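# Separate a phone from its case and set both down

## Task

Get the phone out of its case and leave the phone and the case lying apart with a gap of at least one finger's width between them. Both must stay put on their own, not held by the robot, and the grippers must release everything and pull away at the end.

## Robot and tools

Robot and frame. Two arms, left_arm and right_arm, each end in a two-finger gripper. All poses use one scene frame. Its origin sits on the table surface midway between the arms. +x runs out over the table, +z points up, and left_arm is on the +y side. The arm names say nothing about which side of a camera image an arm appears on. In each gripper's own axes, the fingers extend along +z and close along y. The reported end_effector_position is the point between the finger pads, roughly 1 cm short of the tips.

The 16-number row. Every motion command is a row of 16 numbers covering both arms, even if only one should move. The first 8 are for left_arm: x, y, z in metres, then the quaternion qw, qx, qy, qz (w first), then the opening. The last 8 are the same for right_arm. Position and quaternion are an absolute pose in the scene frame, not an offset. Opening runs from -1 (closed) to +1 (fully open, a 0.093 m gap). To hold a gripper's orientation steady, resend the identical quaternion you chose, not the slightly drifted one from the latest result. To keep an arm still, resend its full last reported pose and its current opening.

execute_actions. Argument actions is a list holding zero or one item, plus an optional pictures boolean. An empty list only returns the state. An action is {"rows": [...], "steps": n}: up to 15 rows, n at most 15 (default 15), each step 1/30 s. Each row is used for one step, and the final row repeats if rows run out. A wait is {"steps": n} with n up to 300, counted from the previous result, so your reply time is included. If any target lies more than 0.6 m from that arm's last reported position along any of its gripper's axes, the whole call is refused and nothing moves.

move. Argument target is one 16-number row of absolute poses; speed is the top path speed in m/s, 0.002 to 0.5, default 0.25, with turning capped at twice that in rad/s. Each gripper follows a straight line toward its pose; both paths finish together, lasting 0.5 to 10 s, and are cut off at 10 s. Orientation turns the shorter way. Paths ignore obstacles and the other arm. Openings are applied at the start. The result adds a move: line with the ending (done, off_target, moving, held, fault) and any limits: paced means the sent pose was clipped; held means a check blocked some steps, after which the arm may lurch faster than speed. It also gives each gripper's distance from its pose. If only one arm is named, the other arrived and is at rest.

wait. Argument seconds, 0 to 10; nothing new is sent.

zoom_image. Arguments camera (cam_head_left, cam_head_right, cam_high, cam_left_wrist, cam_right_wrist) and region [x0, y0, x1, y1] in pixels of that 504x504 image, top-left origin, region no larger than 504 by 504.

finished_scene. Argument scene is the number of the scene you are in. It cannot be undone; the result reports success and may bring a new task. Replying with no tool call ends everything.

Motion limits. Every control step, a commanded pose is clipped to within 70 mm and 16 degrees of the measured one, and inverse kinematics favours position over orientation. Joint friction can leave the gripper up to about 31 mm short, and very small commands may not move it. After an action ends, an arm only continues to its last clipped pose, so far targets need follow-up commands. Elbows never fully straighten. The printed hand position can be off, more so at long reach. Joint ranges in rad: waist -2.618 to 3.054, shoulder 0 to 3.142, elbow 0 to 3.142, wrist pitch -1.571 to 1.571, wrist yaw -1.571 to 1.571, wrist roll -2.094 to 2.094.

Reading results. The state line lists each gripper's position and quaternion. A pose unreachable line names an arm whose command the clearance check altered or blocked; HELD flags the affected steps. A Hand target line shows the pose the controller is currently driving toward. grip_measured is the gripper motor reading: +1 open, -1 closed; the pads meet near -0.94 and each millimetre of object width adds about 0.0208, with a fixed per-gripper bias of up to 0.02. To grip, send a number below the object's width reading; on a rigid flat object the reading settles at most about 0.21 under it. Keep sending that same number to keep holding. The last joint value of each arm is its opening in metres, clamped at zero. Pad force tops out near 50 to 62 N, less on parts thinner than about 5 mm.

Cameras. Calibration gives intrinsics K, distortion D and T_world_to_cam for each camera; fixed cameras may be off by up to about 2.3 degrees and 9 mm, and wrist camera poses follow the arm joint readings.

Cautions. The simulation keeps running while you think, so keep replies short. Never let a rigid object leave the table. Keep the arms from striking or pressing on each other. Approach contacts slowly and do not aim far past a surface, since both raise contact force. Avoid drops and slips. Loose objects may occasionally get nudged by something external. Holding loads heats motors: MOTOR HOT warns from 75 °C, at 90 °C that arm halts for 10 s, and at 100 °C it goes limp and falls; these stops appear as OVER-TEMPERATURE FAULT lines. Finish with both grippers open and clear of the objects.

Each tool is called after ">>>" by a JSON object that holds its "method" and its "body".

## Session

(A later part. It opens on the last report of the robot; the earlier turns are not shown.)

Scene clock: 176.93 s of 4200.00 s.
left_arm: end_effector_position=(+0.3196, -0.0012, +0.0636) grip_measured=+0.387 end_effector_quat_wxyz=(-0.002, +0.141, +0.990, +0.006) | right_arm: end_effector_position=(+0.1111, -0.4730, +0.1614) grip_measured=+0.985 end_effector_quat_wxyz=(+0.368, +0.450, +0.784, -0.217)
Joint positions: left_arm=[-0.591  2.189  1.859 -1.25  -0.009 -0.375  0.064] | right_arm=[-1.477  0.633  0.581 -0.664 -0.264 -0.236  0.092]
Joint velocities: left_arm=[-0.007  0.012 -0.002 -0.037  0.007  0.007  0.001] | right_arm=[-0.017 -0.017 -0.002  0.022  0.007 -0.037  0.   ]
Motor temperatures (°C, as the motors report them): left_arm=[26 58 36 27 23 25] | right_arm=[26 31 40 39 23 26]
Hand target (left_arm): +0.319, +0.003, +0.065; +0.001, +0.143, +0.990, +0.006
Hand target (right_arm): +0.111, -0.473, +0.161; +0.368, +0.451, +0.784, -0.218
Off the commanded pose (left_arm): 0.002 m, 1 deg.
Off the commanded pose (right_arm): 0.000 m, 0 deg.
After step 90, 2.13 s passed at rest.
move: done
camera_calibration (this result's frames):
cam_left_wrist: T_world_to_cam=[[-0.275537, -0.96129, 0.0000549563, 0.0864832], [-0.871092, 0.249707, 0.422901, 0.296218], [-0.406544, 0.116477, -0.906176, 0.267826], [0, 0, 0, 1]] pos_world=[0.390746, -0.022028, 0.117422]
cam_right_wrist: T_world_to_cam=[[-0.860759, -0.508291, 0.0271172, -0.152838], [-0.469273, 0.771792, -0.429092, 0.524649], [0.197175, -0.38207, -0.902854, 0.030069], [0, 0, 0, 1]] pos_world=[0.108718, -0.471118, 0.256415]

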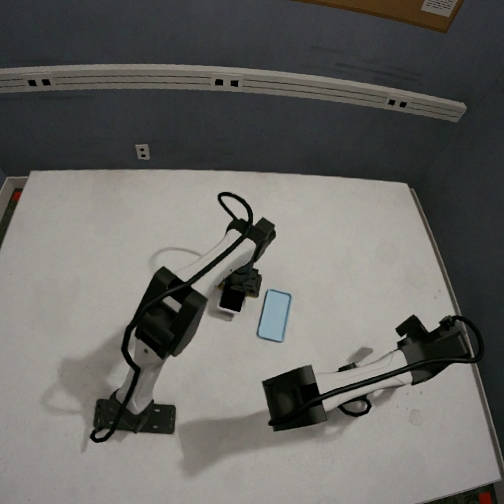

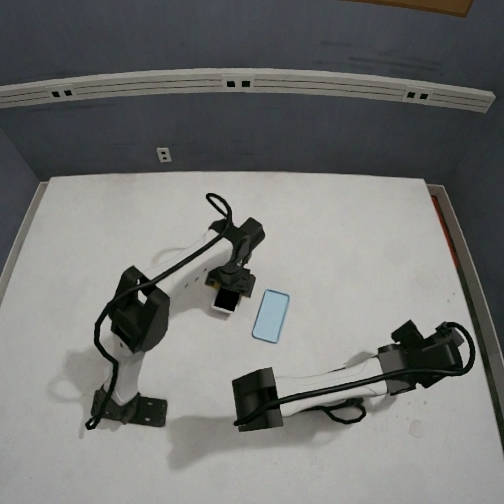

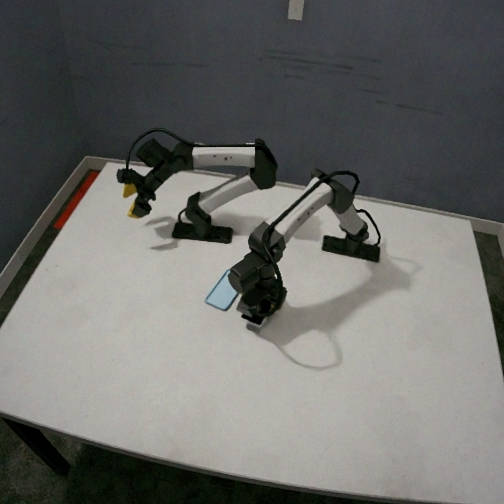

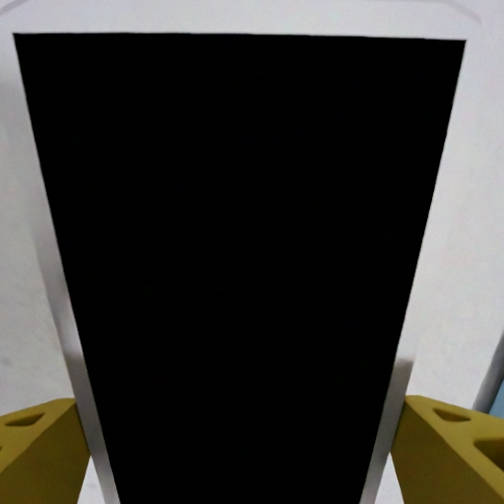

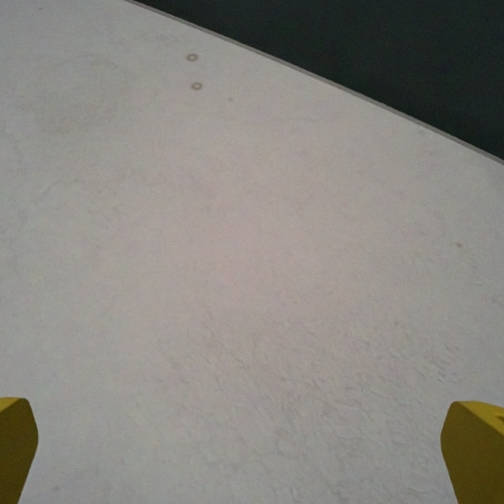

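>>> {"method": "move", "body": {"target": [0.32, 0.0, 0.011, 0, 0.143, 0.990, 0, 0.37, 0.1107, -0.4732, 0.1614, 0.368, 0.451, 0.784, -0.218, 1], "speed": 0.025}}

Scene clock: 182.80 s of 4200.00 s.
left_arm: end_effector_position=(+0.3231, -0.0041, +0.0241) grip_measured=+0.387 end_effector_quat_wxyz=(+0.011, +0.143, +0.990, -0.001) | right_arm: end_effector_position=(+0.1111, -0.4730, +0.1614) grip_measured=+0.985 end_effector_quat_wxyz=(+0.368, +0.450, +0.784, -0.217)
Joint positions: left_arm=[-0.591  2.206  1.728 -1.072 -0.008 -0.371  0.064] | right_arm=[-1.477  0.633  0.581 -0.664 -0.264 -0.236  0.092]
Joint velocities: left_arm=[ 0.007  0.007 -0.017  0.051  0.022  0.007  0.   ] | right_arm=[-0.022  0.012 -0.007  0.007  0.051  0.022 -0.   ]
Motor temperatures (°C, as the motors report them): left_arm=[26 58 36 27 23 25] | right_arm=[26 31 40 39 23 26]
Hand target (left_arm): +0.321, -0.001, +0.011; -0.000, +0.143, +0.990, +0.000
Hand target (right_arm): +0.111, -0.473, +0.161; +0.368, +0.451, +0.784, -0.218
Off the commanded pose (left_arm): 0.014 m, 1 deg.
Off the commanded pose (right_arm): 0.000 m, 0 deg.
After step 90, 0.53 s passed at rest.
move: off_target (left_arm)
camera_calibration (this result's frames):
cam_left_wrist: T_world_to_cam=[[-0.279709, -0.960011, 0.0118897, 0.0856705], [-0.879269, 0.261118, 0.398376, 0.32], [-0.38555, 0.100975, -0.917145, 0.227266], [0, 0, 0, 1]] pos_world=[0.392951, -0.0242612, 0.079937]
cam_right_wrist: T_world_to_cam=[[-0.860759, -0.508291, 0.0271172, -0.152838], [-0.469273, 0.771792, -0.429092, 0.524649], [0.197175, -0.38207, -0.902854, 0.030069], [0, 0, 0, 1]] pos_world=[0.108718, -0.471118, 0.256415]

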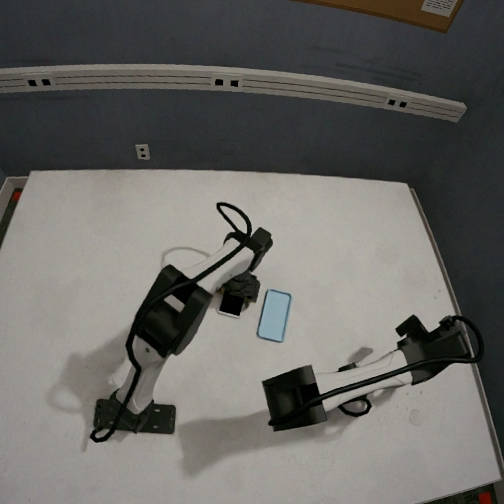

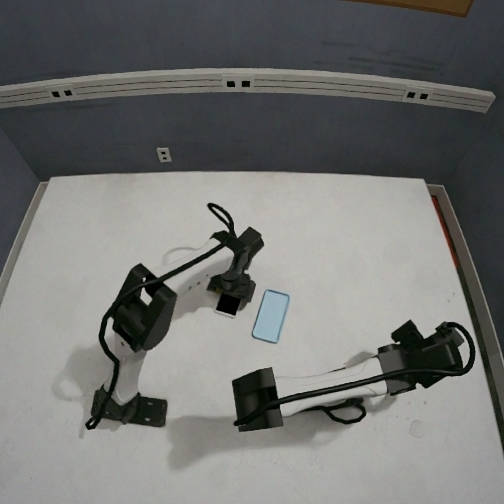

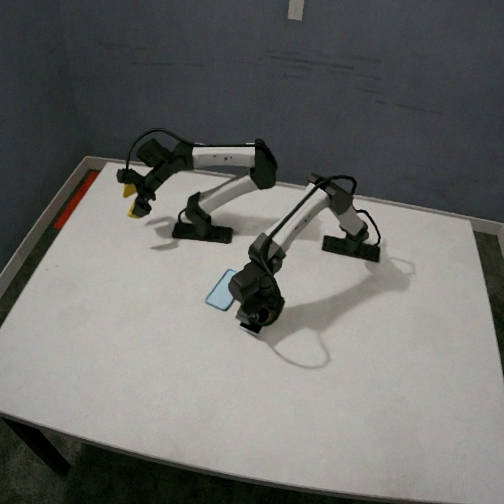

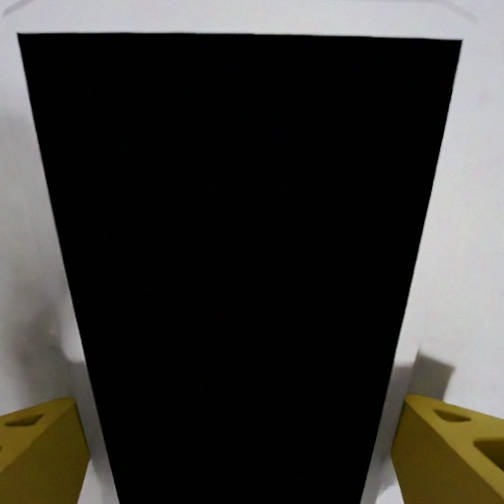

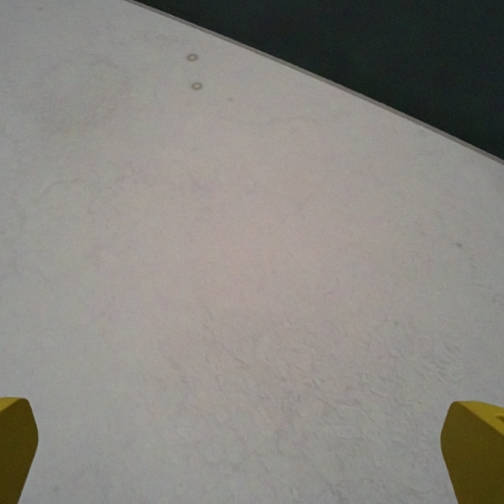

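>>> {"method": "execute_actions", "body": {"actions": [{"rows": [[0.32, 0.0, 0.011, 0, 0.143, 0.990, 0, 0.45, 0.1107, -0.4732, 0.1614, 0.368, 0.451, 0.784, -0.218, 1],[0.32, 0.0, 0.012, 0, 0.143, 0.990, 0, 0.52, 0.1107, -0.4732, 0.1614, 0.368, 0.451, 0.784, -0.218, 1],[0.32, 0.0, 0.013, 0, 0.143, 0.990, 0, 0.6, 0.1107, -0.4732, 0.1614, 0.368, 0.451, 0.784, -0.218, 1],[0.32, 0.0, 0.014, 0, 0.143, 0.990, 0, 0.7, 0.1107, -0.4732, 0.1614, 0.368, 0.451, 0.784, -0.218, 1],[0.32, 0.0, 0.015, 0, 0.143, 0.990, 0, 0.82, 0.1107, -0.4732, 0.1614, 0.368, 0.451, 0.784, -0.218, 1]], "steps": 12}], "pictures": false}}

>>> {"method": "move", "body": {"target": [0.30, 0.01, 0.12, 0, 0.143, 0.990, 0, 0.82, 0.1107, -0.4732, 0.1614, 0.368, 0.451, 0.784, -0.218, 1], "speed": 0.12}}

Scene clock: 189.70 s of 4200.00 s.
left_arm: end_effector_position=(+0.3232, -0.0043, +0.0241) grip_measured=+0.817 end_effector_quat_wxyz=(+0.011, +0.143, +0.990, -0.002) | right_arm: end_effector_position=(+0.1111, -0.4730, +0.1614) grip_measured=+0.985 end_effector_quat_wxyz=(+0.368, +0.450, +0.784, -0.217)
Joint positions: left_arm=[-0.591  2.206  1.728 -1.072 -0.007 -0.37   0.084] | right_arm=[-1.477  0.633  0.581 -0.664 -0.264 -0.236  0.092]
Joint velocities: left_arm=[ 0.022 -0.002 -0.002 -0.11   0.037  0.037 -0.   ] | right_arm=[-0.007 -0.017  0.002 -0.022 -0.022  0.051  0.   ]
Motor temperatures (°C, as the motors report them): left_arm=[26 57 36 27 23 25] | right_arm=[26 31 40 39 23 26]
Hand target (left_arm): +0.320, -0.000, +0.015; -0.000, +0.143, +0.990, -0.000
Hand target (right_arm): +0.111, -0.473, +0.161; +0.368, +0.451, +0.784, -0.218
Off the commanded pose (left_arm): 0.011 m, 1 deg.
Off the commanded pose (right_arm): 0.000 m, 0 deg.
Steps of this call (steps 1 to 90: nothing new was sent; then 3.50 s passed at rest; steps 91 to 102: all 12 steps of this action). Readings (end_effector_position):
91: left_arm (+0.3231, -0.0041, +0.0241) | right_arm (+0.1111, -0.4730, +0.1614)
92: left_arm (+0.3231, -0.0041, +0.0241) | right_arm (+0.1111, -0.4730, +0.1614)
94: left_arm (+0.3232, -0.0042, +0.0241) | right_arm (+0.1111, -0.4730, +0.1614)
98: left_arm (+0.3233, -0.0043, +0.0241) | right_arm (+0.1111, -0.4730, +0.1614)
102: the state above

Scene clock: 191.33 s of 4200.00 s.
left_arm: end_effector_position=(+0.3004, +0.0133, +0.1140) grip_measured=+0.817 end_effector_quat_wxyz=(+0.002, +0.143, +0.990, +0.003) | right_arm: end_effector_position=(+0.1111, -0.4730, +0.1614) grip_measured=+0.985 end_effector_quat_wxyz=(+0.368, +0.450, +0.784, -0.217)
Joint positions: left_arm=[-0.591  2.069  1.872 -1.375 -0.007 -0.37   0.084] | right_arm=[-1.477  0.633  0.581 -0.664 -0.264 -0.236  0.092]
Joint velocities: left_arm=[-0.002 -0.002  0.002 -0.007 -0.066 -0.007  0.001] | right_arm=[-0.022  0.012  0.007 -0.022  0.037 -0.051  0.   ]
Motor temperatures (°C, as the motors report them): left_arm=[26 56 36 27 23 25] | right_arm=[26 31 40 39 23 26]
Hand target (left_arm): +0.298, +0.011, +0.119; +0.000, +0.143, +0.990, -0.000
Hand target (right_arm): +0.111, -0.473, +0.161; +0.368, +0.451, +0.784, -0.218
Off the commanded pose (left_arm): 0.007 m, 0 deg.
Off the commanded pose (right_arm): 0.000 m, 0 deg.
move: done
camera_calibration (this result's frames):
cam_left_wrist: T_world_to_cam=[[-0.27994, -0.960004, 0.00506206, 0.0958202], [-0.87234, 0.256571, 0.416166, 0.255588], [-0.40082, 0.112086, -0.909275, 0.302664], [0, 0, 0, 1]] pos_world=[0.371097, -0.007513, 0.168353]
cam_right_wrist: T_world_to_cam=[[-0.860759, -0.508291, 0.0271172, -0.152838], [-0.469273, 0.771792, -0.429092, 0.524649], [0.197175, -0.38207, -0.902854, 0.030069], [0, 0, 0, 1]] pos_world=[0.108718, -0.471118, 0.256415]

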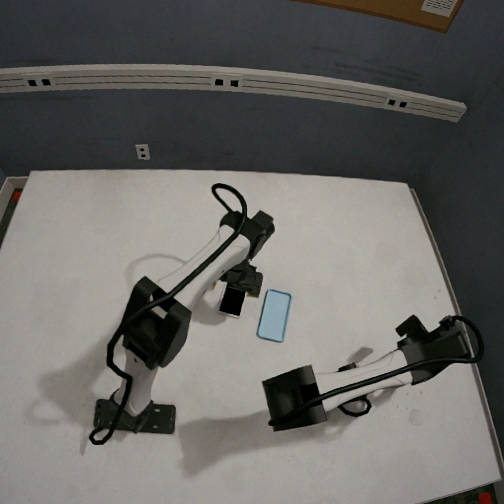

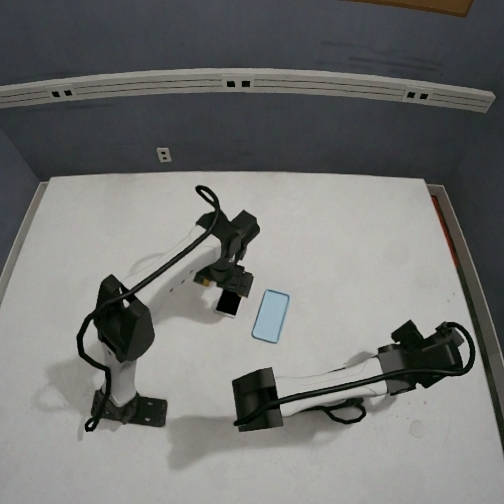

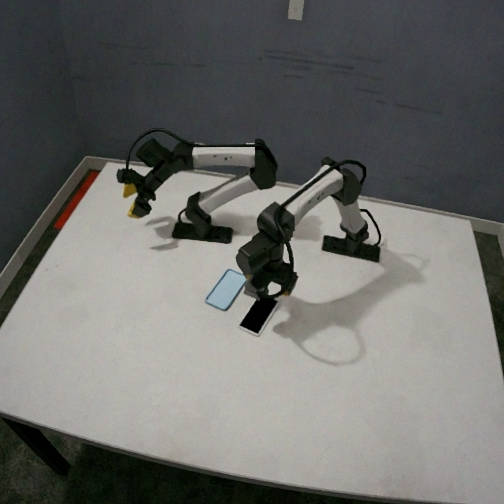

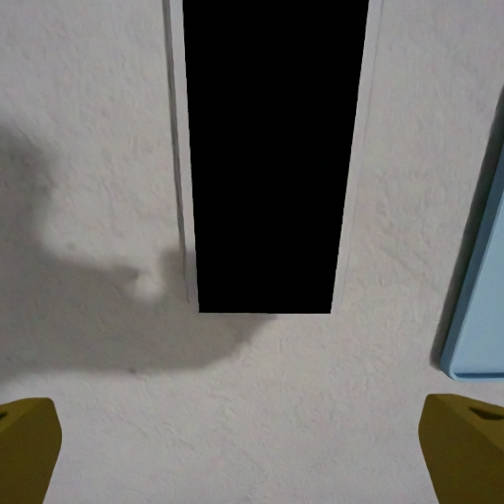

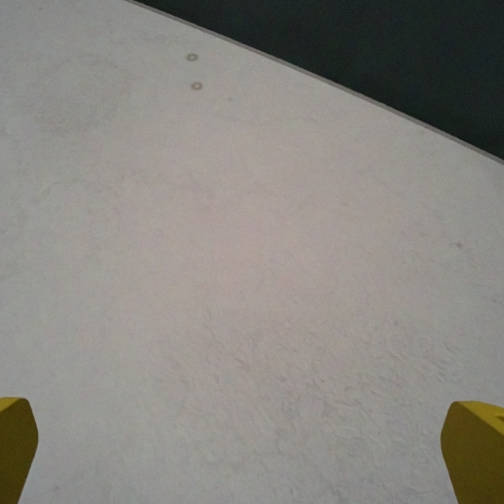

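The phone is down with a clear gap to the case. Now I'll move the left arm fully clear.

>>> {"method": "move", "body": {"target": [0.30, 0.22, 0.17, 0.17, 0.05, 0.984, 0, 0.82, 0.1107, -0.4732, 0.1614, 0.368, 0.451, 0.784, -0.218, 1], "speed": 0.2}}

Scene clock: 195.77 s of 4200.00 s.
left_arm: end_effector_position=(+0.2996, +0.2216, +0.1771) grip_measured=+0.817 end_effector_quat_wxyz=(+0.175, +0.048, +0.983, +0.016) | right_arm: end_effector_position=(+0.1111, -0.4730, +0.1614) grip_measured=+0.985 end_effector_quat_wxyz=(+0.368, +0.450, +0.784, -0.217)
Joint positions: left_arm=[-0.074  1.432  1.31  -1.101 -0.062 -0.032  0.084] | right_arm=[-1.477  0.633  0.581 -0.664 -0.264 -0.236  0.092]
Joint velocities: left_arm=[ 0.002  0.002 -0.007 -0.066 -0.022  0.037 -0.001] | right_arm=[-0.002 -0.007  0.002 -0.022 -0.022 -0.037 -0.   ]
Motor temperatures (°C, as the motors report them): left_arm=[26 56 36 27 23 25] | right_arm=[26 31 40 39 23 26]
Hand target (left_arm): +0.296, +0.223, +0.170; +0.169, +0.049, +0.984, +0.013
Hand target (right_arm): +0.111, -0.473, +0.161; +0.368, +0.451, +0.784, -0.218
Off the commanded pose (left_arm): 0.007 m, 2 deg.
Off the commanded pose (right_arm): 0.000 m, 0 deg.
move: done
camera_calibration (this result's frames):
cam_left_wrist: T_world_to_cam=[[-0.0897898, -0.995362, -0.0345188, 0.253136], [-0.992902, 0.0867461, 0.0813671, 0.308281], [-0.0779954, 0.0415797, -0.996086, 0.2707], [0, 0, 0, 1]] pos_world=[0.349936, 0.213964, 0.253294]
cam_right_wrist: T_world_to_cam=[[-0.860759, -0.508291, 0.0271172, -0.152838], [-0.469273, 0.771792, -0.429092, 0.524649], [0.197175, -0.38207, -0.902854, 0.030069], [0, 0, 0, 1]] pos_world=[0.108718, -0.471118, 0.256415]

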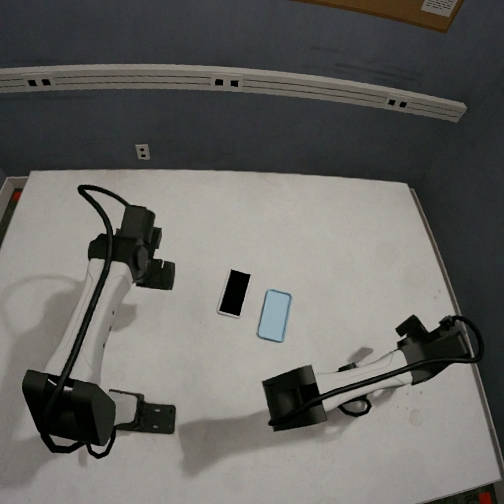

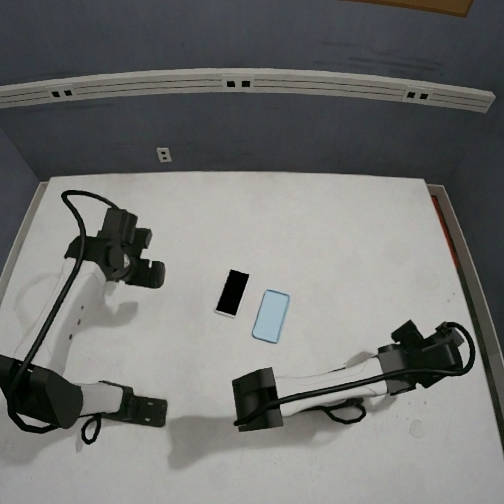

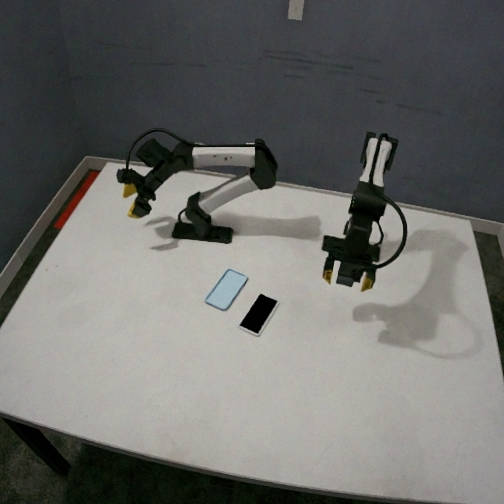

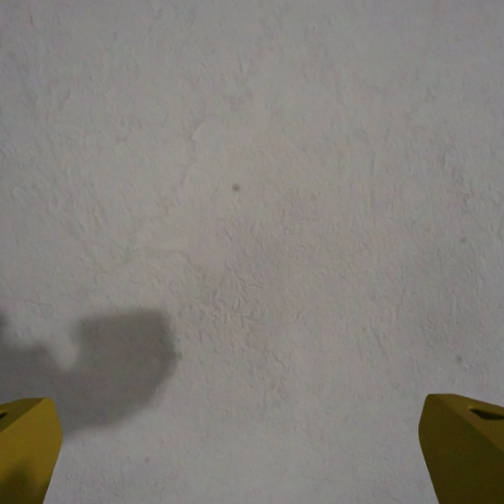

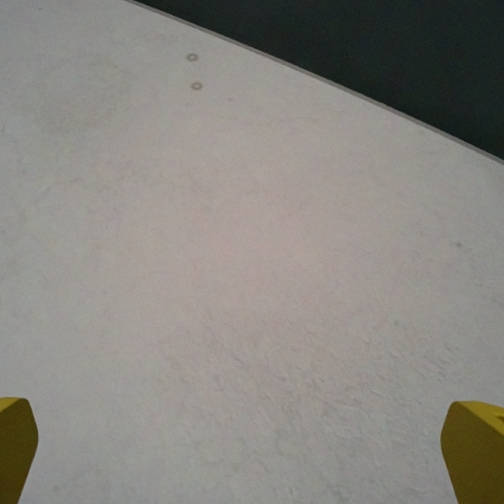

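>>> {"method": "finished_scene", "body": {"scene": 2}}

The scene is finished: the task was done.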